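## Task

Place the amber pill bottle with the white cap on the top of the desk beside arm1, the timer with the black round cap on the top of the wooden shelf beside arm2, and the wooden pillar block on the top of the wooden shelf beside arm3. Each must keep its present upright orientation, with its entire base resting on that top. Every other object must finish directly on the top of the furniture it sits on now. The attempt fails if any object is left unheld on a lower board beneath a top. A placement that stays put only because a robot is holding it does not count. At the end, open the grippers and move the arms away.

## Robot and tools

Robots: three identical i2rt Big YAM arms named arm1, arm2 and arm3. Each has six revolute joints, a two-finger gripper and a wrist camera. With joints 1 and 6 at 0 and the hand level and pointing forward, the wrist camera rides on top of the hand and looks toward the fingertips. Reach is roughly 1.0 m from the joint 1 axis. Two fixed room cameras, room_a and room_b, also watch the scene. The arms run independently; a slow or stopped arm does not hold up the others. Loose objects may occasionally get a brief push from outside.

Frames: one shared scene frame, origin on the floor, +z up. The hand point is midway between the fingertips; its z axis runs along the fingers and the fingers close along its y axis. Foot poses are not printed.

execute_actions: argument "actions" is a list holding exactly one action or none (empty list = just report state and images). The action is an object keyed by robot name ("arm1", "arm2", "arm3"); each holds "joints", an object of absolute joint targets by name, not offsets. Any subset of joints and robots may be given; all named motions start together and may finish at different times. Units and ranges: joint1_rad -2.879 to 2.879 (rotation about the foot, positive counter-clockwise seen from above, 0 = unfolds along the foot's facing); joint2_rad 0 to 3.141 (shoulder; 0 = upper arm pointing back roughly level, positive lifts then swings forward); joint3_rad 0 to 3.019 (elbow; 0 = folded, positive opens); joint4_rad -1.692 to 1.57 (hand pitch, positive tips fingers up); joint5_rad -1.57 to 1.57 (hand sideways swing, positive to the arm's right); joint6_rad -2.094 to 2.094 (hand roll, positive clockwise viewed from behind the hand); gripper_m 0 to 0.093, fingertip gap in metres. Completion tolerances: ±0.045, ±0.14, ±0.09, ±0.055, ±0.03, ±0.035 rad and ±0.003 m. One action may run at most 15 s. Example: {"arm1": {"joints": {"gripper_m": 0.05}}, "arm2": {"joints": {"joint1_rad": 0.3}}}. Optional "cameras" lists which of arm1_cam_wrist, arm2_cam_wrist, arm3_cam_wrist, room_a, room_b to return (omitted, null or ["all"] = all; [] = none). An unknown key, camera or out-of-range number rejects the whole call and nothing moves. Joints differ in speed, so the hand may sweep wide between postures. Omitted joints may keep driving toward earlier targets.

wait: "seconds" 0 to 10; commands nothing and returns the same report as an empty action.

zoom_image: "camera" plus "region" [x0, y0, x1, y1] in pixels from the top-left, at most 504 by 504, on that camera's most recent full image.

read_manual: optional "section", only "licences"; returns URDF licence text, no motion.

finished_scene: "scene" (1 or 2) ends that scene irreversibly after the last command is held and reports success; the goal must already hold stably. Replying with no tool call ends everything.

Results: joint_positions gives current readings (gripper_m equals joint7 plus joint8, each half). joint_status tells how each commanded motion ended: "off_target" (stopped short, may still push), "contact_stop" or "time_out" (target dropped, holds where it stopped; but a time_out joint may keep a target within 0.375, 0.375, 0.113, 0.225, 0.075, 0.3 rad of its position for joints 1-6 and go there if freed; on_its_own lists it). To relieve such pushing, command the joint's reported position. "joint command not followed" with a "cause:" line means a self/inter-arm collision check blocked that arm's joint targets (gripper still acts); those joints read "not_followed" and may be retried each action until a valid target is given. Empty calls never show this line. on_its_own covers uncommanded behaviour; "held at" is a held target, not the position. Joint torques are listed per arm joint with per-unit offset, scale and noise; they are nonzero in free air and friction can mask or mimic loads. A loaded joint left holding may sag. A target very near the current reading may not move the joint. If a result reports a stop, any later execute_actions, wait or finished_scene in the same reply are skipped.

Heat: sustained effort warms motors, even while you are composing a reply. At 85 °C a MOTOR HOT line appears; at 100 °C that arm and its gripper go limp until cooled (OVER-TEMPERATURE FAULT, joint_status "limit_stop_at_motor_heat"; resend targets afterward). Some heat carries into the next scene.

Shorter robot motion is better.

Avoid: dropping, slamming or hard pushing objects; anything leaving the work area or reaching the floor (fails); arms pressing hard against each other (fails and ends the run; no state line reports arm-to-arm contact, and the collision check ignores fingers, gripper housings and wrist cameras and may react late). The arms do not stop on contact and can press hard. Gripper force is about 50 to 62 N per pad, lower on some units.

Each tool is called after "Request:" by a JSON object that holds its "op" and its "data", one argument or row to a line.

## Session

Request:
{"op": "execute_actions", "data": {
  "actions": []
}}

Scene clock: 0.00 s.
Joint torques (N m, as the arm reports them, + toward a larger angle): no reading
Motor temperatures (°C, as the motors report them): arm1=[25 29 28 27 27 25] | arm2=[28 29 30 25 24 27] | arm3=[27 30 29 25 28 25]
arm1.joint_positions: joint1_rad=+0.296 joint2_rad=+0.406 joint3_rad=+1.315 joint4_rad=-1.589 joint5_rad=+0.292 joint6_rad=-0.161 gripper_m=+0.095
arm1.joint_status: not commanded
arm1.hand: x=+0.2568 y=-0.1535 z=+1.4389 quat_wxyz=(-0.030, -0.804, -0.401, +0.438) (m; scene frame)
arm2.joint_positions: joint1_rad=-0.709 joint2_rad=+0.459 joint3_rad=+1.426 joint4_rad=-1.344 joint5_rad=-0.023 joint6_rad=-0.181 gripper_m=+0.095
arm2.joint_status: not commanded
arm2.hand: x=-0.0330 y=+1.3563 z=+1.3990 quat_wxyz=(+0.199, -0.814, +0.141, +0.527) (m; scene frame)
arm3.joint_positions: joint1_rad=+0.193 joint2_rad=+0.360 joint3_rad=+1.468 joint4_rad=-1.199 joint5_rad=-0.233 joint6_rad=-0.056 gripper_m=+0.095
arm3.joint_status: not commanded
arm3.hand: x=-0.3800 y=-1.1671 z=+1.5805 quat_wxyz=(-0.673, +0.082, -0.733, -0.052) (m; scene frame)
pictures: arm1_cam_wrist, arm2_cam_wrist, arm3_cam_wrist, room_a, room_b
Images, in order (width x height): arm1_cam_wrist 504x504, arm2_cam_wrist 504x504, arm3_cam_wrist 504x504, room_a 672x504, room_b 672x504.

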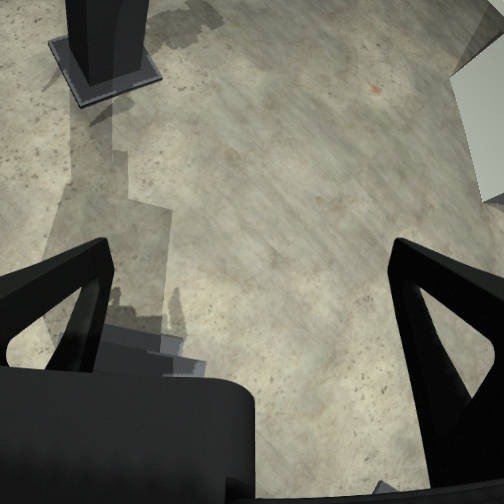

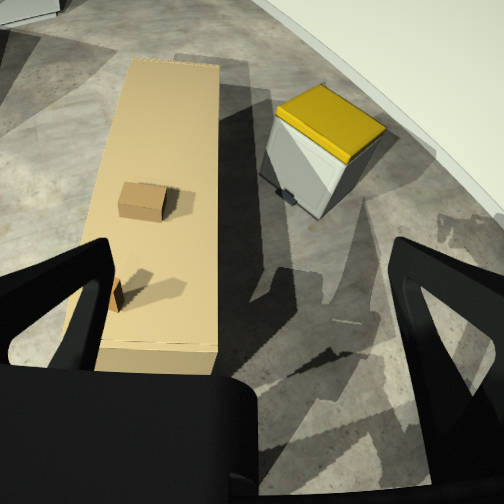

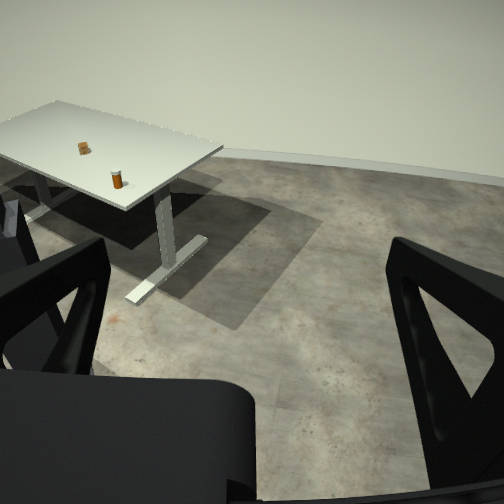

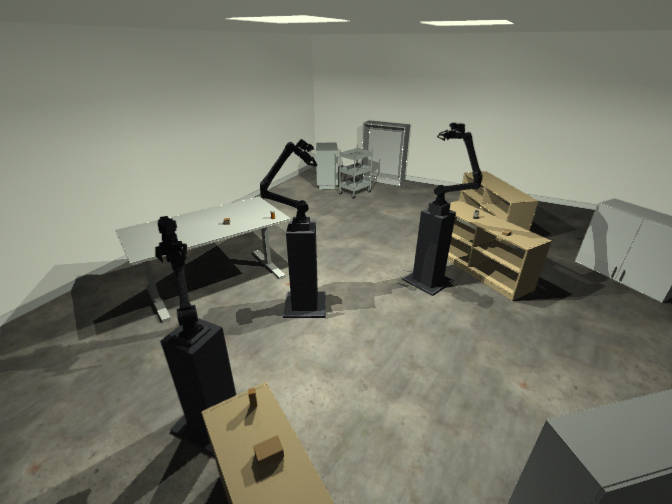

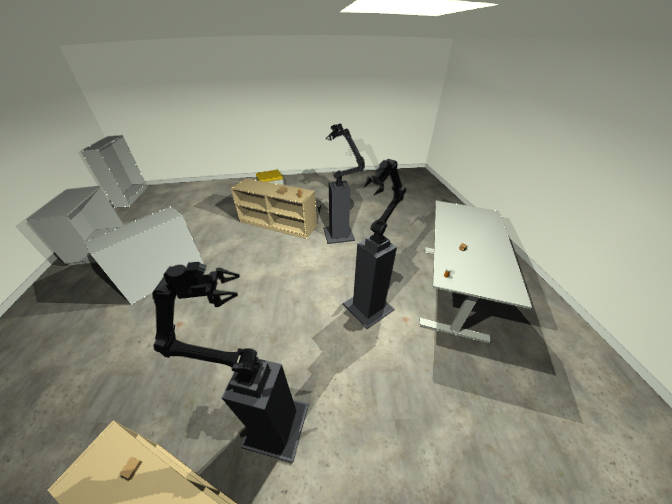

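Request:
{"op": "execute_actions", "data": {
  "actions": [
    {"arm1":{"joints":{"joint1_rad":0.312,"joint2_rad":2.19,"joint3_rad":1.03,"joint4_rad":1.49,"joint5_rad":0,"joint6_rad":0}},"arm2":{"joints":{"joint1_rad":-0.15,"joint2_rad":1.45,"joint3_rad":1.15,"joint4_rad":-0.64,"joint5_rad":0,"joint6_rad":0}},"arm3":{"joints":{"joint1_rad":-1.75,"joint2_rad":1.69,"joint3_rad":1.255,"joint4_rad":-0.475,"joint5_rad":0,"joint6_rad":0}}}
  ],
  "cameras": ["arm2_cam_wrist","arm3_cam_wrist","room_a"]
}}

Scene clock: 8.43 s.
Joint torques (N m, as the arm reports them, + toward a larger angle): arm1=[  2.64 -18.72   5.35   2.65  -0.16   0.15] | arm2=[ -0.88 -11.79  12.99   2.18  -0.02   0.04] | arm3=[  1.68 -18.56   9.39   1.69  -0.05   0.02]
Motor temperatures (°C, as the motors report them): arm1=[25 29 29 27 27 25] | arm2=[28 29 32 25 24 27] | arm3=[27 31 30 25 28 25]
arm1.joint_positions: joint1_rad=+0.300 joint2_rad=+2.199 joint3_rad=+1.030 joint4_rad=+1.464 joint5_rad=+0.003 joint6_rad=-0.015 gripper_m=+0.095
arm1.joint_status: all done
arm1.hand: x=-0.0465 y=-0.6235 z=+1.0529 quat_wxyz=(-0.344, -0.540, -0.266, +0.720) (m; scene frame)
arm2.joint_positions: joint1_rad=-0.148 joint2_rad=+1.439 joint3_rad=+1.143 joint4_rad=-0.657 joint5_rad=+0.001 joint6_rad=-0.010 gripper_m=+0.095
arm2.joint_status: all done
arm2.hand: x=-0.4416 y=+1.2771 z=+1.0151 quat_wxyz=(+0.007, -0.953, -0.012, +0.301) (m; scene frame)
arm3.joint_positions: joint1_rad=-1.758 joint2_rad=+1.688 joint3_rad=+1.249 joint4_rad=-0.493 joint5_rad=+0.002 joint6_rad=-0.006 gripper_m=+0.095
arm3.joint_status: all done
arm3.hand: x=-0.7434 y=-1.7716 z=+1.0727 quat_wxyz=(-0.169, -0.797, -0.516, +0.265) (m; scene frame)
pictures: arm2_cam_wrist, arm3_cam_wrist, room_a
Images, in order (width x height): arm2_cam_wrist 504x504, arm3_cam_wrist 504x504, room_a 672x504.

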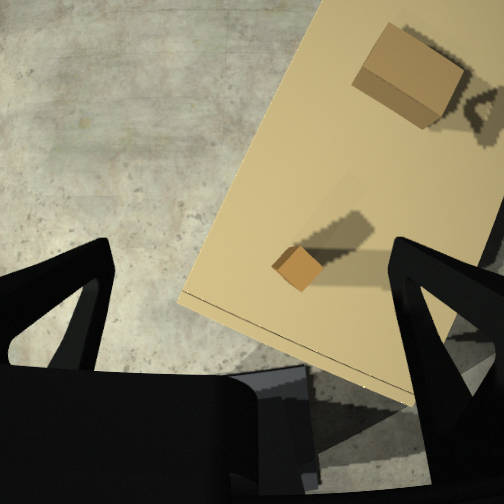

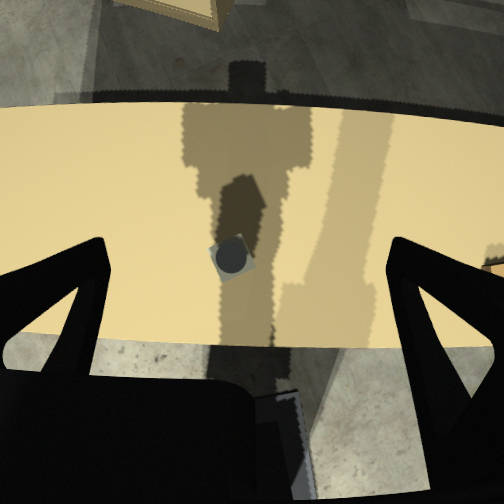

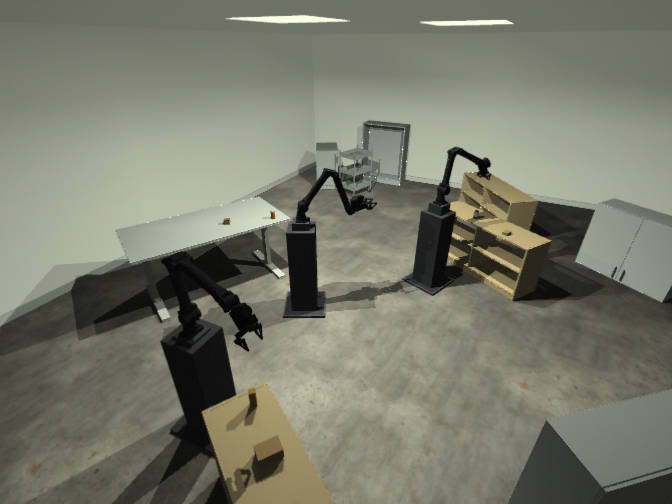

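Request:
{"op": "execute_actions", "data": {
  "actions": [
    {"arm2":{"joints":{"joint1_rad":-0.243,"joint2_rad":1.91,"joint3_rad":1.355,"joint4_rad":-0.99,"joint6_rad":-0.94}},"arm3":{"joints":{"joint1_rad":-1.713,"joint2_rad":2.375,"joint3_rad":1.695,"joint4_rad":-0.868,"joint6_rad":-1.94}}}
  ],
  "cameras": ["arm2_cam_wrist","arm3_cam_wrist"]
}}

Scene clock: 21.97 s.
Joint torques (N m, as the arm reports them, + toward a larger angle): arm1=[  2.63 -18.77   5.35   2.64  -0.16   0.15] | arm2=[ -0.22 -19.42  11.47   0.47  -0.07  -0.14] | arm3=[  0.94 -27.97   9.03  -0.34  -0.13  -0.1 ]
Motor temperatures (°C, as the motors report them): arm1=[25 30 29 27 27 25] | arm2=[28 30 34 25 24 27] | arm3=[27 32 32 25 28 25]
arm1.joint_positions: joint1_rad=+0.300 joint2_rad=+2.199 joint3_rad=+1.030 joint4_rad=+1.464 joint5_rad=+0.003 joint6_rad=-0.015 gripper_m=+0.095
arm1.joint_status: not commanded
arm1.hand: x=-0.0465 y=-0.6235 z=+1.0529 quat_wxyz=(-0.344, -0.540, -0.266, +0.720) (m; scene frame)
arm2.joint_positions: joint1_rad=-0.250 joint2_rad=+1.920 joint3_rad=+1.339 joint4_rad=-0.981 joint5_rad=+0.001 joint6_rad=-0.930 gripper_m=+0.095
arm2.joint_status: all done
arm2.hand: x=-0.4273 y=+1.3350 z=+0.8204 quat_wxyz=(+0.008, -0.913, -0.407, -0.002) (m; scene frame)
arm3.joint_positions: joint1_rad=-1.713 joint2_rad=+2.389 joint3_rad=+1.664 joint4_rad=-0.859 joint5_rad=+0.002 joint6_rad=-1.932 gripper_m=+0.095
arm3.joint_status: all done
arm3.hand: x=-0.7183 y=-1.7841 z=+0.7743 quat_wxyz=(-0.002, -0.010, -1.000, -0.006) (m; scene frame)
pictures: arm2_cam_wrist, arm3_cam_wrist
Images, in order (width x height): arm2_cam_wrist 504x504, arm3_cam_wrist 504x504.

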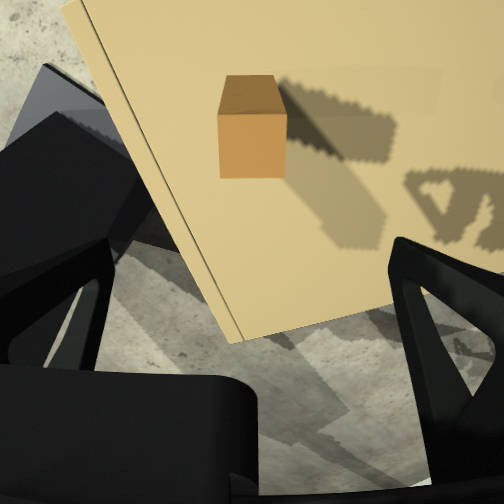

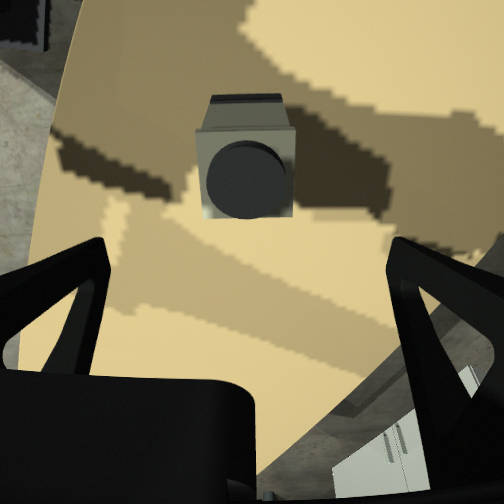

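Request:
{"op": "execute_actions", "data": {
  "actions": [
    {"arm2":{"joints":{"joint1_rad":1.606,"joint2_rad":1.87,"joint3_rad":1.93,"joint4_rad":-1.6,"joint6_rad":-1.58,"gripper_m":0.075}},"arm3":{"joints":{"joint1_rad":-1.733,"joint2_rad":2.565,"joint3_rad":1.75,"joint4_rad":-0.70}},"arm1":{"joints":{"joint1_rad":0.33}}}
  ],
  "cameras": ["room_a","arm3_cam_wrist"]
}}

Scene clock: 30.23 s.
Joint torques (N m, as the arm reports them, + toward a larger angle): arm1=[  2.3  -18.73   5.36   2.65  -0.14   0.15] | arm2=[ -1.07 -21.27  13.74   0.3   -0.06  -0.14] | arm3=[  0.48 -27.32   6.94   0.52  -0.12  -0.1 ]
Motor temperatures (°C, as the motors report them): arm1=[25 30 29 27 27 25] | arm2=[28 31 34 25 24 27] | arm3=[27 33 32 25 28 25]
arm1.joint_positions: joint1_rad=+0.323 joint2_rad=+2.199 joint3_rad=+1.030 joint4_rad=+1.464 joint5_rad=+0.003 joint6_rad=-0.014 gripper_m=+0.095
arm1.joint_status: all done
arm1.hand: x=-0.0342 y=-0.6330 z=+1.0530 quat_wxyz=(-0.353, -0.537, -0.272, +0.716) (m; scene frame)
arm2.joint_positions: joint1_rad=+1.616 joint2_rad=+1.882 joint3_rad=+1.908 joint4_rad=-1.589 joint5_rad=-0.001 joint6_rad=-1.570 gripper_m=+0.075
arm2.joint_status: all done
arm2.hand: x=+0.2233 y=+0.7074 z=+1.0424 quat_wxyz=(-0.005, +0.101, -0.995, -0.003) (m; scene frame)
arm3.joint_positions: joint1_rad=-1.726 joint2_rad=+2.558 joint3_rad=+1.737 joint4_rad=-0.713 joint5_rad=+0.002 joint6_rad=-1.933 gripper_m=+0.095
arm3.joint_status: all done
arm3.hand: x=-0.7323 y=-1.7967 z=+0.6904 quat_wxyz=(+0.007, -0.016, -1.000, +0.017) (m; scene frame)
pictures: arm3_cam_wrist, room_a
Images, in order (width x height): arm3_cam_wrist 504x504, room_a 672x504.

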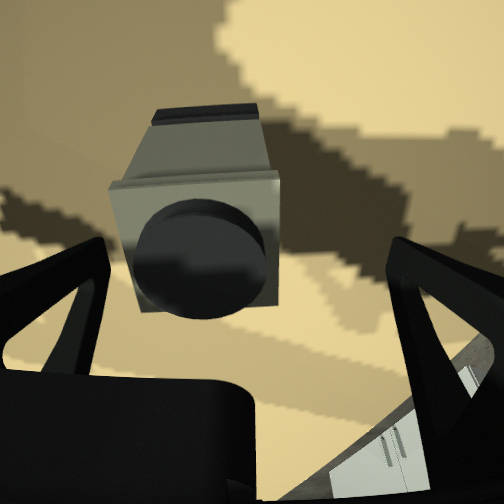

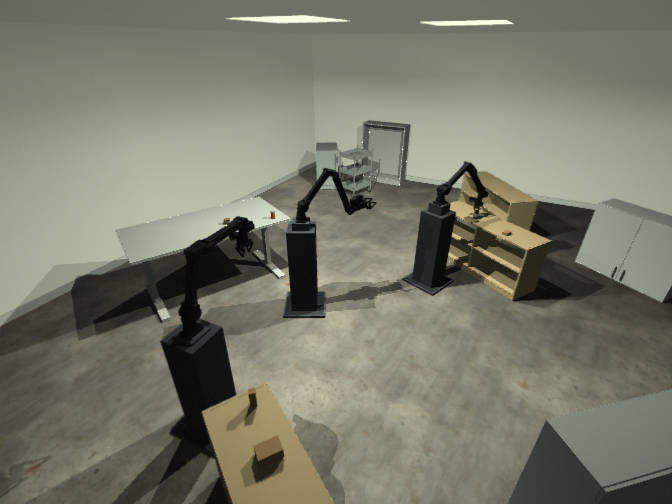

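Request:
{"op": "execute_actions", "data": {
  "actions": [
    {"arm2":{"joints":{"joint2_rad":1.85,"joint4_rad":-1.615}},"arm3":{"joints":{"joint2_rad":2.61,"joint3_rad":1.722}}}
  ],
  "cameras": ["arm3_cam_wrist"]
}}

Scene clock: 36.07 s.
Joint torques (N m, as the arm reports them, + toward a larger angle): arm1=[  2.27 -18.78   5.36   2.63  -0.14   0.15] | arm2=[ -1.06 -20.72  13.83   0.3   -0.05  -0.14] | arm3=[  0.28 -24.34   5.93   0.46  -0.12  -0.11]
Motor temperatures (°C, as the motors report them): arm1=[25 30 29 27 27 25] | arm2=[28 31 34 25 24 27] | arm3=[27 33 32 25 28 25]
arm1.joint_positions: joint1_rad=+0.323 joint2_rad=+2.199 joint3_rad=+1.030 joint4_rad=+1.464 joint5_rad=+0.003 joint6_rad=-0.014 gripper_m=+0.095
arm1.joint_status: not commanded
arm1.hand: x=-0.0342 y=-0.6330 z=+1.0530 quat_wxyz=(-0.353, -0.537, -0.272, +0.716) (m; scene frame)
arm2.joint_positions: joint1_rad=+1.616 joint2_rad=+1.862 joint3_rad=+1.908 joint4_rad=-1.604 joint5_rad=-0.001 joint6_rad=-1.570 gripper_m=+0.075
arm2.joint_status: all done
arm2.hand: x=+0.2221 y=+0.7131 z=+1.0536 quat_wxyz=(-0.005, +0.101, -0.995, -0.001) (m; scene frame)
arm3.joint_positions: joint1_rad=-1.726 joint2_rad=+2.573 joint3_rad=+1.722 joint4_rad=-0.713 joint5_rad=+0.002 joint6_rad=-1.933 gripper_m=+0.095
arm3.joint_status: all done
arm3.hand: x=-0.7273 y=-1.7846 z=+0.6777 quat_wxyz=(+0.002, -0.016, -1.000, +0.003) (m; scene frame)
pictures: arm3_cam_wrist
Images, in order (width x height): arm3_cam_wrist 504x504.

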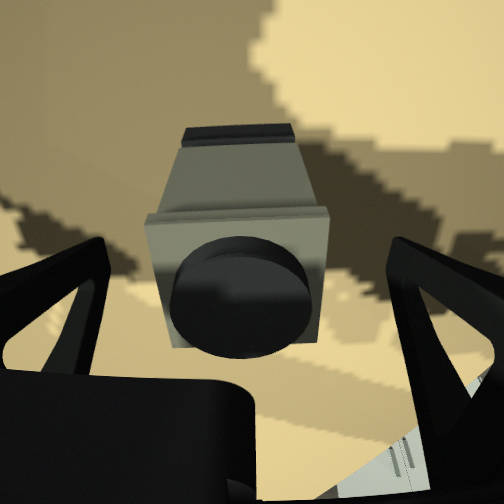

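Request:
{"op": "execute_actions", "data": {
  "actions": [
    {"arm3":{"joints":{"gripper_m":0,"joint6_rad":-1.97}}}
  ],
  "cameras": ["arm3_cam_wrist"]
}}

Request:
{"op": "execute_actions", "data": {
  "actions": [
    {"arm3":{"joints":{"joint2_rad":2.42,"joint4_rad":-0.87}}}
  ],
  "cameras": []
}}

Request:
{"op": "execute_actions", "data": {
  "actions": [
    {"arm3":{"joints":{"joint1_rad":1.156,"joint2_rad":1.92,"joint3_rad":1.81,"joint4_rad":-1.47,"joint6_rad":-1.563}}}
  ],
  "cameras": ["arm1_cam_wrist","arm3_cam_wrist"]
}}

Scene clock: 42.83 s.
Joint torques (N m, as the arm reports them, + toward a larger angle): arm1=[  2.3  -18.69   5.35   2.64  -0.14   0.15] | arm2=[ -1.08 -20.88  13.79   0.3   -0.05  -0.14] | arm3=[  0.47 -23.87   5.89   0.46  -0.1   -0.08]
Motor temperatures (°C, as the motors report them): arm1=[25 30 29 27 27 25] | arm2=[28 31 35 25 24 27] | arm3=[27 33 31 25 28 25]
arm1.joint_positions: joint1_rad=+0.323 joint2_rad=+2.199 joint3_rad=+1.030 joint4_rad=+1.464 joint5_rad=+0.003 joint6_rad=-0.014 gripper_m=+0.095
arm1.joint_status: not commanded
arm1.hand: x=-0.0342 y=-0.6330 z=+1.0530 quat_wxyz=(-0.353, -0.537, -0.272, +0.716) (m; scene frame)
arm2.joint_positions: joint1_rad=+1.616 joint2_rad=+1.862 joint3_rad=+1.908 joint4_rad=-1.604 joint5_rad=-0.001 joint6_rad=-1.570 gripper_m=+0.075
arm2.joint_status: not commanded
arm2.hand: x=+0.2221 y=+0.7131 z=+1.0536 quat_wxyz=(-0.005, +0.101, -0.995, -0.001) (m; scene frame)
arm3.joint_positions: joint1_rad=-1.726 joint2_rad=+2.573 joint3_rad=+1.722 joint4_rad=-0.712 joint5_rad=+0.001 joint6_rad=-1.962 gripper_m=+0.047
arm3.joint_status: gripper_m off_target (ended at +0.047, target +0.000); the others done
arm3.hand: x=-0.7271 y=-1.7846 z=+0.6775 quat_wxyz=(+0.002, -0.002, -1.000, +0.004) (m; scene frame)
pictures: arm3_cam_wrist
Images, in order (width x height): arm3_cam_wrist 504x504.

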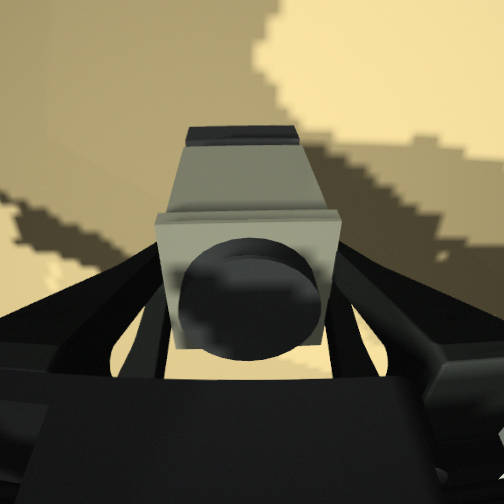

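Scene clock: 44.27 s.
Joint torques (N m, as the arm reports them, + toward a larger angle): arm1=[  2.26 -18.72   5.36   2.63  -0.14   0.15] | arm2=[ -1.08 -20.86  13.8    0.31  -0.05  -0.14] | arm3=[  0.46 -26.39   7.92  -0.39  -0.11  -0.11]
Motor temperatures (°C, as the motors report them): arm1=[25 30 29 27 27 25] | arm2=[28 32 35 25 24 27] | arm3=[27 34 31 25 28 25]
arm1.joint_positions: joint1_rad=+0.323 joint2_rad=+2.199 joint3_rad=+1.030 joint4_rad=+1.464 joint5_rad=+0.003 joint6_rad=-0.014 gripper_m=+0.095
arm1.joint_status: not commanded
arm1.hand: x=-0.0342 y=-0.6330 z=+1.0530 quat_wxyz=(-0.353, -0.537, -0.272, +0.716) (m; scene frame)
arm2.joint_positions: joint1_rad=+1.616 joint2_rad=+1.862 joint3_rad=+1.908 joint4_rad=-1.604 joint5_rad=-0.001 joint6_rad=-1.570 gripper_m=+0.075
arm2.joint_status: not commanded
arm2.hand: x=+0.2221 y=+0.7131 z=+1.0536 quat_wxyz=(-0.005, +0.101, -0.995, -0.001) (m; scene frame)
arm3.joint_positions: joint1_rad=-1.726 joint2_rad=+2.411 joint3_rad=+1.704 joint4_rad=-0.857 joint5_rad=+0.001 joint6_rad=-1.963 gripper_m=+0.047
arm3.joint_status: all done
arm3.hand: x=-0.7310 y=-1.7939 z=+0.7722 quat_wxyz=(+0.002, -0.001, -1.000, +0.003) (m; scene frame)
pictures: none
No camera images: the call's "cameras" was empty. Leave "cameras" out to get every camera's image.

Scene clock: 46.93 s.
Joint torques (N m, as the arm reports them, + toward a larger angle): arm1=[  2.25 -18.71   5.36   2.62  -0.14   0.15] | arm2=[ -1.01 -20.86  13.8    0.31  -0.05  -0.14] | arm3=[  0.14 -23.15   9.03  -0.38  -0.02   0.03]
Motor temperatures (°C, as the motors report them): arm1=[25 30 29 27 27 25] | arm2=[28 32 35 25 24 27] | arm3=[27 34 32 25 28 25]
arm1.joint_positions: joint1_rad=+0.323 joint2_rad=+2.199 joint3_rad=+1.030 joint4_rad=+1.464 joint5_rad=+0.003 joint6_rad=-0.014 gripper_m=+0.095
arm1.joint_status: not commanded
arm1.hand: x=-0.0342 y=-0.6330 z=+1.0530 quat_wxyz=(-0.353, -0.537, -0.272, +0.716) (m; scene frame)
arm2.joint_positions: joint1_rad=+1.616 joint2_rad=+1.862 joint3_rad=+1.908 joint4_rad=-1.604 joint5_rad=-0.001 joint6_rad=-1.570 gripper_m=+0.075
arm2.joint_status: not commanded
arm2.hand: x=+0.2221 y=+0.7131 z=+1.0536 quat_wxyz=(-0.005, +0.101, -0.995, -0.001) (m; scene frame)
arm3.joint_positions: joint1_rad=+1.163 joint2_rad=+1.922 joint3_rad=+1.805 joint4_rad=-1.456 joint5_rad=-0.003 joint6_rad=-1.569 gripper_m=+0.047
arm3.joint_status: all done
arm3.hand: x=-0.1258 y=-0.7271 z=+1.1053 quat_wxyz=(+0.001, +0.948, -0.318, -0.002) (m; scene frame)
pictures: arm1_cam_wrist, arm3_cam_wrist
Images, in order (width x height): arm1_cam_wrist 504x504, arm3_cam_wrist 504x504.

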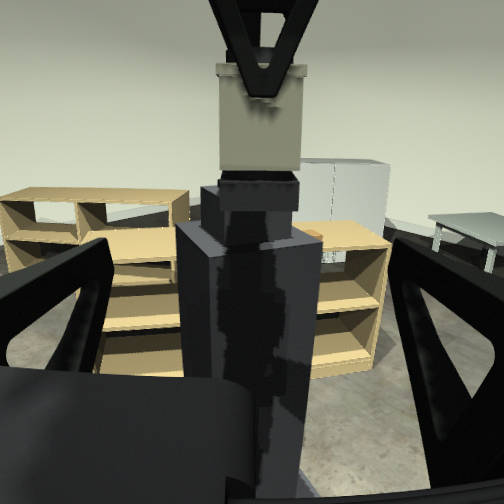

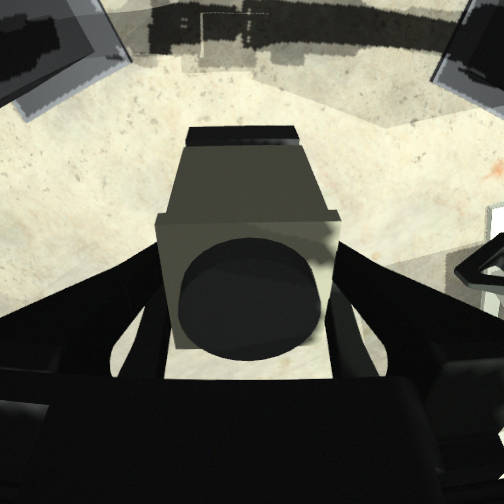

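Request:
{"op": "execute_actions", "data": {
  "actions": [
    {"arm1":{"joints":{"joint1_rad":0.305,"joint2_rad":2.30,"joint3_rad":1.485,"joint4_rad":1.12}}}
  ],
  "cameras": ["arm1_cam_wrist","arm3_cam_wrist"]
}}

Scene clock: 51.97 s.
Joint torques (N m, as the arm reports them, + toward a larger angle): arm1=[  0.77 -23.64  11.53   1.34  -0.14   0.15] | arm2=[ -1.   -20.88  13.81   0.31  -0.06  -0.14] | arm3=[  0.31 -23.38   9.05  -0.37   0.     0.03]
Motor temperatures (°C, as the motors report them): arm1=[25 31 29 27 27 25] | arm2=[28 32 35 25 24 27] | arm3=[27 34 32 25 28 25]
arm1.joint_positions: joint1_rad=+0.315 joint2_rad=+2.317 joint3_rad=+1.449 joint4_rad=+1.132 joint5_rad=+0.003 joint6_rad=-0.014 gripper_m=+0.095
arm1.joint_status: all done
arm1.hand: x=-0.1166 y=-0.7330 z=+1.0695 quat_wxyz=(-0.346, -0.549, -0.275, +0.709) (m; scene frame)
arm2.joint_positions: joint1_rad=+1.616 joint2_rad=+1.862 joint3_rad=+1.908 joint4_rad=-1.604 joint5_rad=-0.001 joint6_rad=-1.570 gripper_m=+0.075
arm2.joint_status: not commanded
arm2.hand: x=+0.2221 y=+0.7131 z=+1.0536 quat_wxyz=(-0.005, +0.101, -0.995, -0.001) (m; scene frame)
arm3.joint_positions: joint1_rad=+1.163 joint2_rad=+1.922 joint3_rad=+1.805 joint4_rad=-1.456 joint5_rad=-0.003 joint6_rad=-1.569 gripper_m=+0.047
arm3.joint_status: not commanded
arm3.hand: x=-0.1258 y=-0.7271 z=+1.1053 quat_wxyz=(+0.001, +0.948, -0.318, -0.002) (m; scene frame)
pictures: arm1_cam_wrist, arm3_cam_wrist
Images, in order (width x height): arm1_cam_wrist 504x504, arm3_cam_wrist 504x504.

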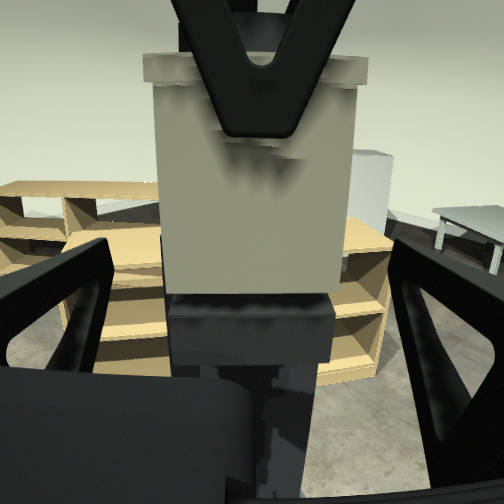

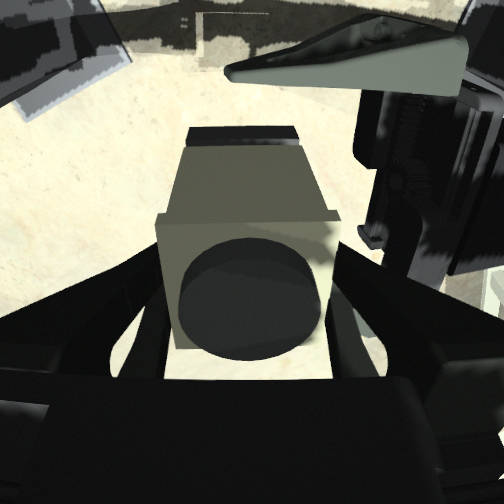

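Request:
{"op": "execute_actions", "data": {
  "actions": [
    {"arm1":{"joints":{"gripper_m":0}}}
  ],
  "cameras": []
}}

Request:
{"op": "execute_actions", "data": {
  "actions": [
    {"arm3":{"joints":{"gripper_m":0.075}}}
  ],
  "cameras": []
}}

Request:
{"op": "execute_actions", "data": {
  "actions": [
    {"arm1":{"joints":{"joint1_rad":-1.965,"joint2_rad":2.53,"joint3_rad":1.55,"joint4_rad":1.295}}}
  ],
  "cameras": ["arm1_cam_wrist","arm2_cam_wrist"]
}}

Scene clock: 57.30 s.
Joint torques (N m, as the arm reports them, + toward a larger angle): arm1=[  0.81 -23.56  11.5    1.37  -0.08   0.12] | arm2=[ -1.01 -20.83  13.79   0.3   -0.05  -0.14] | arm3=[  0.4  -23.35   8.96  -0.4   -0.04  -0.01]
Motor temperatures (°C, as the motors report them): arm1=[25 31 30 27 27 25] | arm2=[28 32 36 25 24 27] | arm3=[27 34 32 25 28 25]
arm1.joint_positions: joint1_rad=+0.315 joint2_rad=+2.317 joint3_rad=+1.449 joint4_rad=+1.131 joint5_rad=+0.001 joint6_rad=-0.011 gripper_m=+0.045
arm1.joint_status: gripper_m off_target (ended at +0.045, target +0.000)
arm1.hand: x=-0.1164 y=-0.7332 z=+1.0693 quat_wxyz=(-0.348, -0.549, -0.275, +0.708) (m; scene frame)
arm2.joint_positions: joint1_rad=+1.616 joint2_rad=+1.862 joint3_rad=+1.908 joint4_rad=-1.604 joint5_rad=-0.001 joint6_rad=-1.570 gripper_m=+0.075
arm2.joint_status: not commanded
arm2.hand: x=+0.2221 y=+0.7131 z=+1.0536 quat_wxyz=(-0.005, +0.101, -0.995, -0.001) (m; scene frame)
arm3.joint_positions: joint1_rad=+1.163 joint2_rad=+1.922 joint3_rad=+1.805 joint4_rad=-1.456 joint5_rad=-0.002 joint6_rad=-1.565 gripper_m=+0.047
arm3.joint_status: not commanded
arm3.hand: x=-0.1257 y=-0.7274 z=+1.1052 quat_wxyz=(+0.001, +0.947, -0.320, -0.001) (m; scene frame)
pictures: none
No camera images: the call's "cameras" was empty. Leave "cameras" out to get every camera's image.

Scene clock: 57.97 s.
Joint torques (N m, as the arm reports them, + toward a larger angle): arm1=[  0.81 -23.52  11.52   1.55  -0.09   0.12] | arm2=[ -1.08 -20.87  13.81   0.3   -0.05  -0.14] | arm3=[  0.41 -23.52   9.01  -0.4   -0.04  -0.02]
Motor temperatures (°C, as the motors report them): arm1=[25 31 30 27 27 25] | arm2=[28 32 36 25 24 27] | arm3=[27 34 32 25 28 25]
arm1.joint_positions: joint1_rad=+0.315 joint2_rad=+2.317 joint3_rad=+1.449 joint4_rad=+1.126 joint5_rad=+0.001 joint6_rad=-0.011 gripper_m=+0.045
arm1.joint_status: not commanded
arm1.hand: x=-0.1166 y=-0.7334 z=+1.0681 quat_wxyz=(-0.347, -0.551, -0.276, +0.707) (m; scene frame)
arm2.joint_positions: joint1_rad=+1.616 joint2_rad=+1.862 joint3_rad=+1.908 joint4_rad=-1.604 joint5_rad=-0.001 joint6_rad=-1.570 gripper_m=+0.075
arm2.joint_status: not commanded
arm2.hand: x=+0.2221 y=+0.7131 z=+1.0536 quat_wxyz=(-0.005, +0.101, -0.995, -0.001) (m; scene frame)
arm3.joint_positions: joint1_rad=+1.163 joint2_rad=+1.922 joint3_rad=+1.805 joint4_rad=-1.456 joint5_rad=-0.002 joint6_rad=-1.565 gripper_m=+0.075
arm3.joint_status: all done
arm3.hand: x=-0.1257 y=-0.7274 z=+1.1052 quat_wxyz=(+0.001, +0.947, -0.320, -0.001) (m; scene frame)
pictures: none
No camera images: the call's "cameras" was empty. Leave "cameras" out to get every camera's image.

Scene clock: 60.40 s.
Joint torques (N m, as the arm reports them, + toward a larger angle): arm1=[  1.74 -25.61   8.3    2.95  -0.13   0.12] | arm2=[ -1.09 -20.87  13.79   0.3   -0.05  -0.14] | arm3=[  0.38 -23.4    9.01  -0.37  -0.03  -0.02]
Motor temperatures (°C, as the motors report them): arm1=[26 31 30 27 27 25] | arm2=[28 32 36 25 24 27] | arm3=[27 34 32 25 28 25]
arm1.joint_positions: joint1_rad=-1.971 joint2_rad=+2.560 joint3_rad=+1.535 joint4_rad=+1.260 joint5_rad=+0.003 joint6_rad=-0.011 gripper_m=+0.045
arm1.joint_status: all done
arm1.hand: x=+0.2108 y=+0.7118 z=+0.9664 quat_wxyz=(+0.504, -0.483, +0.382, +0.605) (m; scene frame)
arm2.joint_positions: joint1_rad=+1.616 joint2_rad=+1.862 joint3_rad=+1.908 joint4_rad=-1.604 joint5_rad=-0.001 joint6_rad=-1.570 gripper_m=+0.075
arm2.joint_status: not commanded
arm2.hand: x=+0.2221 y=+0.7131 z=+1.0536 quat_wxyz=(-0.005, +0.101, -0.995, -0.001) (m; scene frame)
arm3.joint_positions: joint1_rad=+1.163 joint2_rad=+1.922 joint3_rad=+1.805 joint4_rad=-1.456 joint5_rad=-0.002 joint6_rad=-1.565 gripper_m=+0.075
arm3.joint_status: not commanded
arm3.hand: x=-0.1257 y=-0.7274 z=+1.1052 quat_wxyz=(+0.001, +0.947, -0.320, -0.001) (m; scene frame)
pictures: arm1_cam_wrist, arm2_cam_wrist
Images, in order (width x height): arm1_cam_wrist 504x504, arm2_cam_wrist 504x504.

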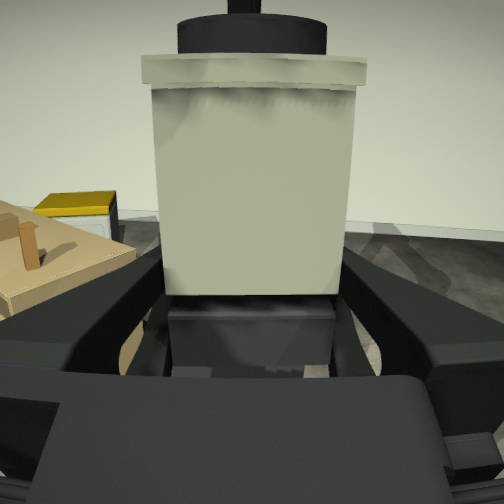

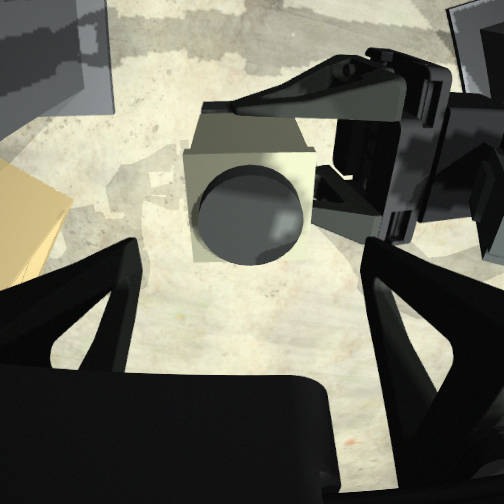

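Request:
{"op": "execute_actions", "data": {
  "actions": [
    {"arm2":{"joints":{"joint2_rad":1.865,"joint3_rad":1.78,"joint4_rad":-1.455}}}
  ],
  "cameras": ["arm1_cam_wrist","arm2_cam_wrist"]
}}

Scene clock: 65.10 s.
Joint torques (N m, as the arm reports them, + toward a larger angle): arm1=[  1.92 -25.58   8.3    2.95  -0.13   0.12] | arm2=[ -1.01 -19.16  12.29   1.07  -0.05  -0.14] | arm3=[  0.31 -23.34   8.99  -0.37  -0.04  -0.02]
Motor temperatures (°C, as the motors report them): arm1=[26 32 30 27 27 25] | arm2=[28 32 36 25 24 27] | arm3=[27 34 33 25 28 25]
arm1.joint_positions: joint1_rad=-1.971 joint2_rad=+2.560 joint3_rad=+1.535 joint4_rad=+1.260 joint5_rad=+0.003 joint6_rad=-0.011 gripper_m=+0.045
arm1.joint_status: not commanded
arm1.hand: x=+0.2108 y=+0.7118 z=+0.9664 quat_wxyz=(+0.504, -0.483, +0.382, +0.605) (m; scene frame)
arm2.joint_positions: joint1_rad=+1.616 joint2_rad=+1.858 joint3_rad=+1.774 joint4_rad=-1.467 joint5_rad=-0.001 joint6_rad=-1.570 gripper_m=+0.075
arm2.joint_status: all done
arm2.hand: x=+0.2223 y=+0.7143 z=+1.0047 quat_wxyz=(-0.005, +0.101, -0.995, +0.003) (m; scene frame)
arm3.joint_positions: joint1_rad=+1.163 joint2_rad=+1.922 joint3_rad=+1.805 joint4_rad=-1.456 joint5_rad=-0.002 joint6_rad=-1.565 gripper_m=+0.075
arm3.joint_status: not commanded
arm3.hand: x=-0.1257 y=-0.7274 z=+1.1052 quat_wxyz=(+0.001, +0.947, -0.320, -0.001) (m; scene frame)
pictures: arm1_cam_wrist, arm2_cam_wrist
Images, in order (width x height): arm1_cam_wrist 504x504, arm2_cam_wrist 504x504.

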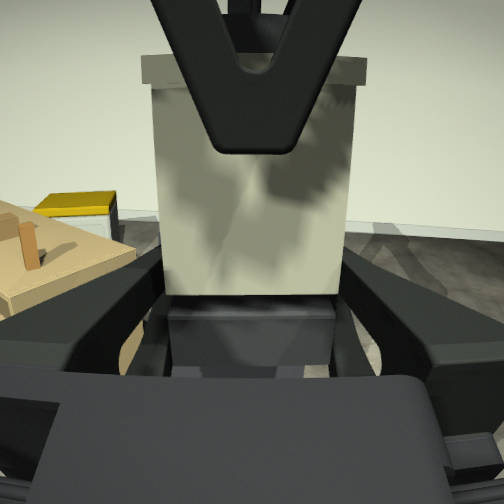

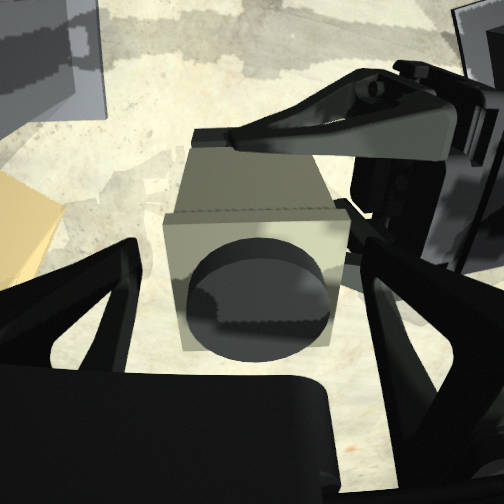

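Request:
{"op": "execute_actions", "data": {
  "actions": [
    {"arm2":{"joints":{"gripper_m":0}}}
  ],
  "cameras": []
}}

Request:
{"op": "execute_actions", "data": {
  "actions": [
    {"arm1":{"joints":{"gripper_m":0.093}}}
  ],
  "cameras": []
}}

Request:
{"op": "execute_actions", "data": {
  "actions": [
    {"arm1":{"joints":{"joint3_rad":1.2,"joint4_rad":1.56}}}
  ],
  "cameras": []
}}

Request:
{"op": "execute_actions", "data": {
  "actions": [
    {"arm2":{"joints":{"joint1_rad":-0.495,"joint2_rad":2.03,"joint3_rad":1.71,"joint4_rad":-1.22}},"arm1":{"joints":{"joint5_rad":-0.4}}}
  ],
  "cameras": []
}}

Request:
{"op": "execute_actions", "data": {
  "actions": [
    {"arm2":{"joints":{"joint2_rad":2.26,"joint3_rad":1.625,"joint4_rad":-0.9}}}
  ],
  "cameras": ["arm2_cam_wrist","arm1_cam_wrist","room_a"]
}}

Scene clock: 77.00 s.
Joint torques (N m, as the arm reports them, + toward a larger angle): arm1=[  1.81 -25.53   8.3    2.93  -0.12   0.12] | arm2=[ -1.03 -18.97  12.25   0.96  -0.05  -0.12] | arm3=[  0.2  -23.31   9.03  -0.35  -0.03  -0.02]
Motor temperatures (°C, as the motors report them): arm1=[25 32 30 27 27 25] | arm2=[28 32 35 25 24 27] | arm3=[27 34 33 25 28 25]
arm1.joint_positions: joint1_rad=-1.971 joint2_rad=+2.560 joint3_rad=+1.535 joint4_rad=+1.260 joint5_rad=+0.002 joint6_rad=-0.011 gripper_m=+0.045
arm1.joint_status: not commanded
arm1.hand: x=+0.2107 y=+0.7118 z=+0.9664 quat_wxyz=(+0.504, -0.483, +0.382, +0.606) (m; scene frame)
arm2.joint_positions: joint1_rad=+1.616 joint2_rad=+1.858 joint3_rad=+1.774 joint4_rad=-1.465 joint5_rad=-0.001 joint6_rad=-1.571 gripper_m=+0.047
arm2.joint_status: gripper_m off_target (ended at +0.047, target +0.000)
arm2.hand: x=+0.2224 y=+0.7138 z=+1.0047 quat_wxyz=(-0.005, +0.101, -0.995, +0.004) (m; scene frame)
arm3.joint_positions: joint1_rad=+1.163 joint2_rad=+1.922 joint3_rad=+1.805 joint4_rad=-1.456 joint5_rad=-0.002 joint6_rad=-1.565 gripper_m=+0.075
arm3.joint_status: not commanded
arm3.hand: x=-0.1257 y=-0.7274 z=+1.1052 quat_wxyz=(+0.001, +0.947, -0.320, -0.001) (m; scene frame)
pictures: none
No camera images: the call's "cameras" was empty. Leave "cameras" out to get every camera's image.

Scene clock: 77.70 s.
Joint torques (N m, as the arm reports them, + toward a larger angle): arm1=[  1.8  -25.55   8.34   2.66  -0.12   0.12] | arm2=[ -1.02 -19.07  12.22   1.01  -0.05  -0.12] | arm3=[  0.37 -23.3    8.98  -0.37  -0.02   0.  ]
Motor temperatures (°C, as the motors report them): arm1=[25 32 30 27 27 25] | arm2=[28 32 35 25 24 27] | arm3=[27 34 33 25 28 25]
arm1.joint_positions: joint1_rad=-1.971 joint2_rad=+2.560 joint3_rad=+1.535 joint4_rad=+1.269 joint5_rad=+0.002 joint6_rad=-0.011 gripper_m=+0.093
arm1.joint_status: all done
arm1.hand: x=+0.2108 y=+0.7114 z=+0.9690 quat_wxyz=(+0.506, -0.480, +0.380, +0.608) (m; scene frame)
arm2.joint_positions: joint1_rad=+1.616 joint2_rad=+1.858 joint3_rad=+1.774 joint4_rad=-1.465 joint5_rad=-0.001 joint6_rad=-1.571 gripper_m=+0.047
arm2.joint_status: not commanded
arm2.hand: x=+0.2224 y=+0.7138 z=+1.0047 quat_wxyz=(-0.005, +0.101, -0.995, +0.004) (m; scene frame)
arm3.joint_positions: joint1_rad=+1.163 joint2_rad=+1.922 joint3_rad=+1.805 joint4_rad=-1.456 joint5_rad=-0.002 joint6_rad=-1.565 gripper_m=+0.075
arm3.joint_status: not commanded
arm3.hand: x=-0.1257 y=-0.7274 z=+1.1052 quat_wxyz=(+0.001, +0.947, -0.320, -0.001) (m; scene frame)
pictures: none
No camera images: the call's "cameras" was empty. Leave "cameras" out to get every camera's image.

Scene clock: 78.80 s.
Joint torques (N m, as the arm reports them, + toward a larger angle): arm1=[  1.87 -21.09   3.74   2.69  -0.11   0.12] | arm2=[ -1.06 -19.03  12.25   1.02  -0.05  -0.12] | arm3=[  0.12 -23.29   9.05  -0.39  -0.03  -0.02]
Motor temperatures (°C, as the motors report them): arm1=[25 32 30 27 27 25] | arm2=[28 32 35 25 24 27] | arm3=[27 34 33 25 28 25]
arm1.joint_positions: joint1_rad=-1.971 joint2_rad=+2.547 joint3_rad=+1.203 joint4_rad=+1.533 joint5_rad=+0.002 joint6_rad=-0.011 gripper_m=+0.093
arm1.joint_status: all done
arm1.hand: x=+0.2343 y=+0.6029 z=+0.9138 quat_wxyz=(+0.495, -0.497, +0.393, +0.594) (m; scene frame)
arm2.joint_positions: joint1_rad=+1.616 joint2_rad=+1.858 joint3_rad=+1.774 joint4_rad=-1.465 joint5_rad=-0.001 joint6_rad=-1.571 gripper_m=+0.047
arm2.joint_status: not commanded
arm2.hand: x=+0.2224 y=+0.7138 z=+1.0047 quat_wxyz=(-0.005, +0.101, -0.995, +0.004) (m; scene frame)
arm3.joint_positions: joint1_rad=+1.163 joint2_rad=+1.922 joint3_rad=+1.805 joint4_rad=-1.456 joint5_rad=-0.002 joint6_rad=-1.565 gripper_m=+0.075
arm3.joint_status: not commanded
arm3.hand: x=-0.1257 y=-0.7274 z=+1.1052 quat_wxyz=(+0.001, +0.947, -0.320, -0.001) (m; scene frame)
pictures: none
No camera images: the call's "cameras" was empty. Leave "cameras" out to get every camera's image.

Scene clock: 81.13 s.
Joint torques (N m, as the arm reports them, + toward a larger angle): arm1=[  1.93 -20.9    3.62   2.67  -0.11   0.13] | arm2=[ -0.25 -24.15  12.01   0.5   -0.15  -0.12] | arm3=[  0.33 -23.32   9.    -0.4   -0.03  -0.02]
Motor temperatures (°C, as the motors report them): arm1=[25 32 30 27 27 25] | arm2=[28 32 35 25 24 27] | arm3=[27 34 33 25 28 25]
arm1.joint_positions: joint1_rad=-1.971 joint2_rad=+2.547 joint3_rad=+1.203 joint4_rad=+1.533 joint5_rad=-0.397 joint6_rad=-0.011 gripper_m=+0.093
arm1.joint_status: all done
arm1.hand: x=+0.1716 y=+0.5763 z=+0.9102 quat_wxyz=(+0.387, -0.584, +0.266, +0.662) (m; scene frame)
arm2.joint_positions: joint1_rad=-0.501 joint2_rad=+2.055 joint3_rad=+1.700 joint4_rad=-1.216 joint5_rad=+0.002 joint6_rad=-1.571 gripper_m=+0.047
arm2.joint_status: all done
arm2.hand: x=-0.4734 y=+1.4924 z=+0.8702 quat_wxyz=(+0.005, -0.817, -0.576, -0.008) (m; scene frame)
arm3.joint_positions: joint1_rad=+1.163 joint2_rad=+1.922 joint3_rad=+1.805 joint4_rad=-1.456 joint5_rad=-0.002 joint6_rad=-1.565 gripper_m=+0.075
arm3.joint_status: not commanded
arm3.hand: x=-0.1257 y=-0.7274 z=+1.1052 quat_wxyz=(+0.001, +0.947, -0.320, -0.001) (m; scene frame)
pictures: none
No camera images: the call's "cameras" was empty. Leave "cameras" out to get every camera's image.

Scene clock: 82.30 s.
Joint torques (N m, as the arm reports them, + toward a larger angle): arm1=[  1.86 -20.97   3.62   2.66  -0.1    0.12] | arm2=[ -0.32 -24.51  11.23   1.03  -0.15  -0.13] | arm3=[  0.37 -23.34   9.03  -0.36  -0.03  -0.02]
Motor temperatures (°C, as the motors report them): arm1=[25 32 30 27 27 25] | arm2=[28 32 35 25 24 27] | arm3=[27 34 33 25 28 25]
arm1.joint_positions: joint1_rad=-1.971 joint2_rad=+2.547 joint3_rad=+1.203 joint4_rad=+1.533 joint5_rad=-0.397 joint6_rad=-0.011 gripper_m=+0.093
arm1.joint_status: not commanded
arm1.hand: x=+0.1716 y=+0.5763 z=+0.9102 quat_wxyz=(+0.387, -0.584, +0.266, +0.662) (m; scene frame)
arm2.joint_positions: joint1_rad=-0.501 joint2_rad=+2.277 joint3_rad=+1.604 joint4_rad=-0.911 joint5_rad=+0.002 joint6_rad=-1.571 gripper_m=+0.047
arm2.joint_status: all done
arm2.hand: x=-0.4707 y=+1.4943 z=+0.7052 quat_wxyz=(-0.001, -0.817, -0.576, -0.011) (m; scene frame)
arm3.joint_positions: joint1_rad=+1.163 joint2_rad=+1.922 joint3_rad=+1.805 joint4_rad=-1.456 joint5_rad=-0.002 joint6_rad=-1.565 gripper_m=+0.075
arm3.joint_status: not commanded
arm3.hand: x=-0.1257 y=-0.7274 z=+1.1052 quat_wxyz=(+0.001, +0.947, -0.320, -0.001) (m; scene frame)
pictures: arm1_cam_wrist, arm2_cam_wrist, room_a
Images, in order (width x height): arm1_cam_wrist 504x504, arm2_cam_wrist 504x504, room_a 672x504.

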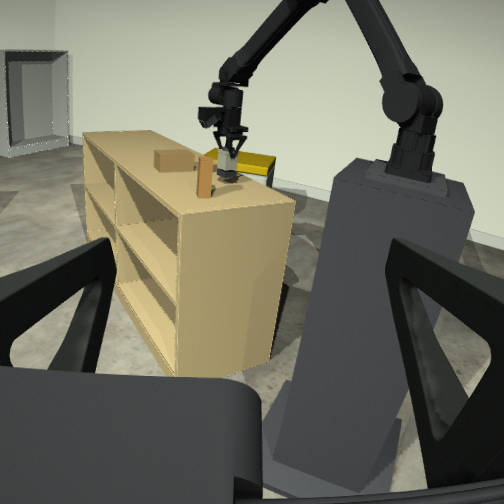

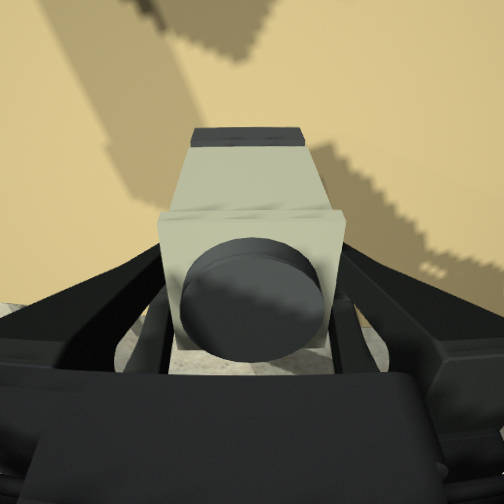

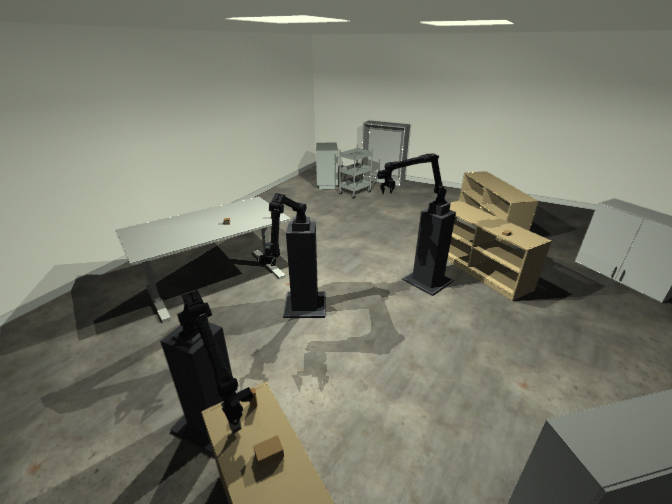

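About 2 cm gap.

Request:
{"op": "execute_actions", "data": {
  "actions": [
    {"arm2":{"joints":{"joint2_rad":2.28,"joint3_rad":1.54,"joint4_rad":-0.82}}}
  ],
  "cameras": ["arm2_cam_wrist","arm1_cam_wrist"]
}}

Request:
{"op": "zoom_image", "data": {
  "camera": "arm1_cam_wrist",
  "region": [170,120,290,210]
}}

Scene clock: 86.63 s.
Joint torques (N m, as the arm reports them, + toward a larger angle): arm1=[  1.92 -20.91   3.61   2.66  -0.11   0.13] | arm2=[ -0.33 -22.2    9.6    1.07  -0.15  -0.13] | arm3=[  0.41 -23.29   8.95  -0.41  -0.05  -0.03]
Motor temperatures (°C, as the motors report them): arm1=[25 32 30 27 27 25] | arm2=[28 33 35 25 24 27] | arm3=[27 34 33 25 28 25]
arm1.joint_positions: joint1_rad=-1.971 joint2_rad=+2.547 joint3_rad=+1.203 joint4_rad=+1.533 joint5_rad=-0.397 joint6_rad=-0.011 gripper_m=+0.093
arm1.joint_status: not commanded
arm1.hand: x=+0.1716 y=+0.5763 z=+0.9102 quat_wxyz=(+0.387, -0.584, +0.266, +0.662) (m; scene frame)
arm2.joint_positions: joint1_rad=-0.501 joint2_rad=+2.277 joint3_rad=+1.531 joint4_rad=-0.831 joint5_rad=+0.002 joint6_rad=-1.571 gripper_m=+0.047
arm2.joint_status: all done
arm2.hand: x=-0.4552 y=+1.4891 z=+0.6843 quat_wxyz=(+0.002, -0.817, -0.576, -0.010) (m; scene frame)
arm3.joint_positions: joint1_rad=+1.163 joint2_rad=+1.922 joint3_rad=+1.805 joint4_rad=-1.456 joint5_rad=-0.002 joint6_rad=-1.565 gripper_m=+0.075
arm3.joint_status: not commanded
arm3.hand: x=-0.1257 y=-0.7274 z=+1.1052 quat_wxyz=(+0.001, +0.947, -0.320, -0.001) (m; scene frame)
pictures: arm1_cam_wrist, arm2_cam_wrist
Images, in order (width x height): arm1_cam_wrist 504x504, arm2_cam_wrist 504x504.

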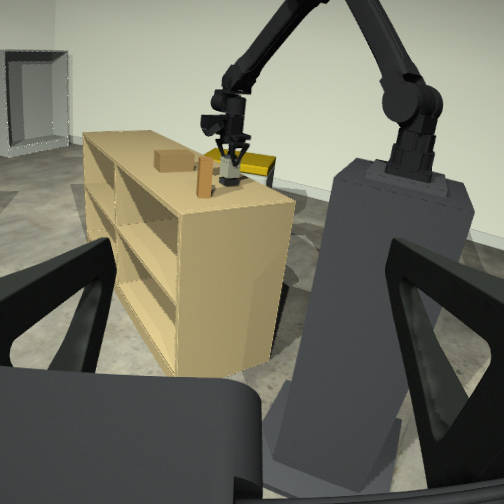

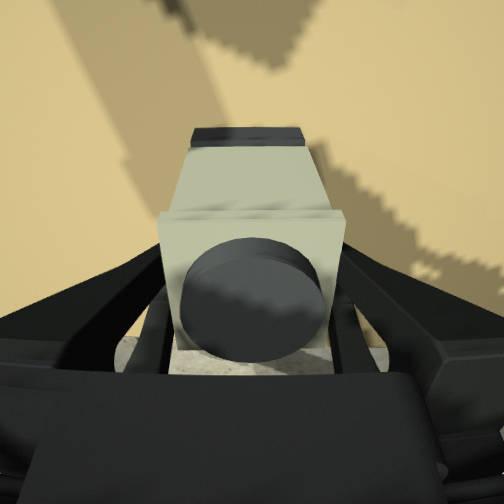

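Region (170, 120, 290, 210) of arm1_cam_wrist's 504x504 image, scaled by 4.200, with more detail than that image has; it fills the top 378 rows of this view, and the rest is white.

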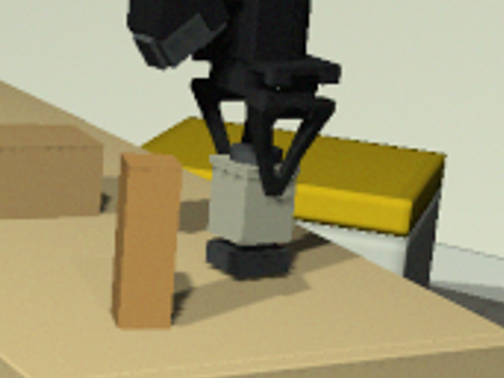

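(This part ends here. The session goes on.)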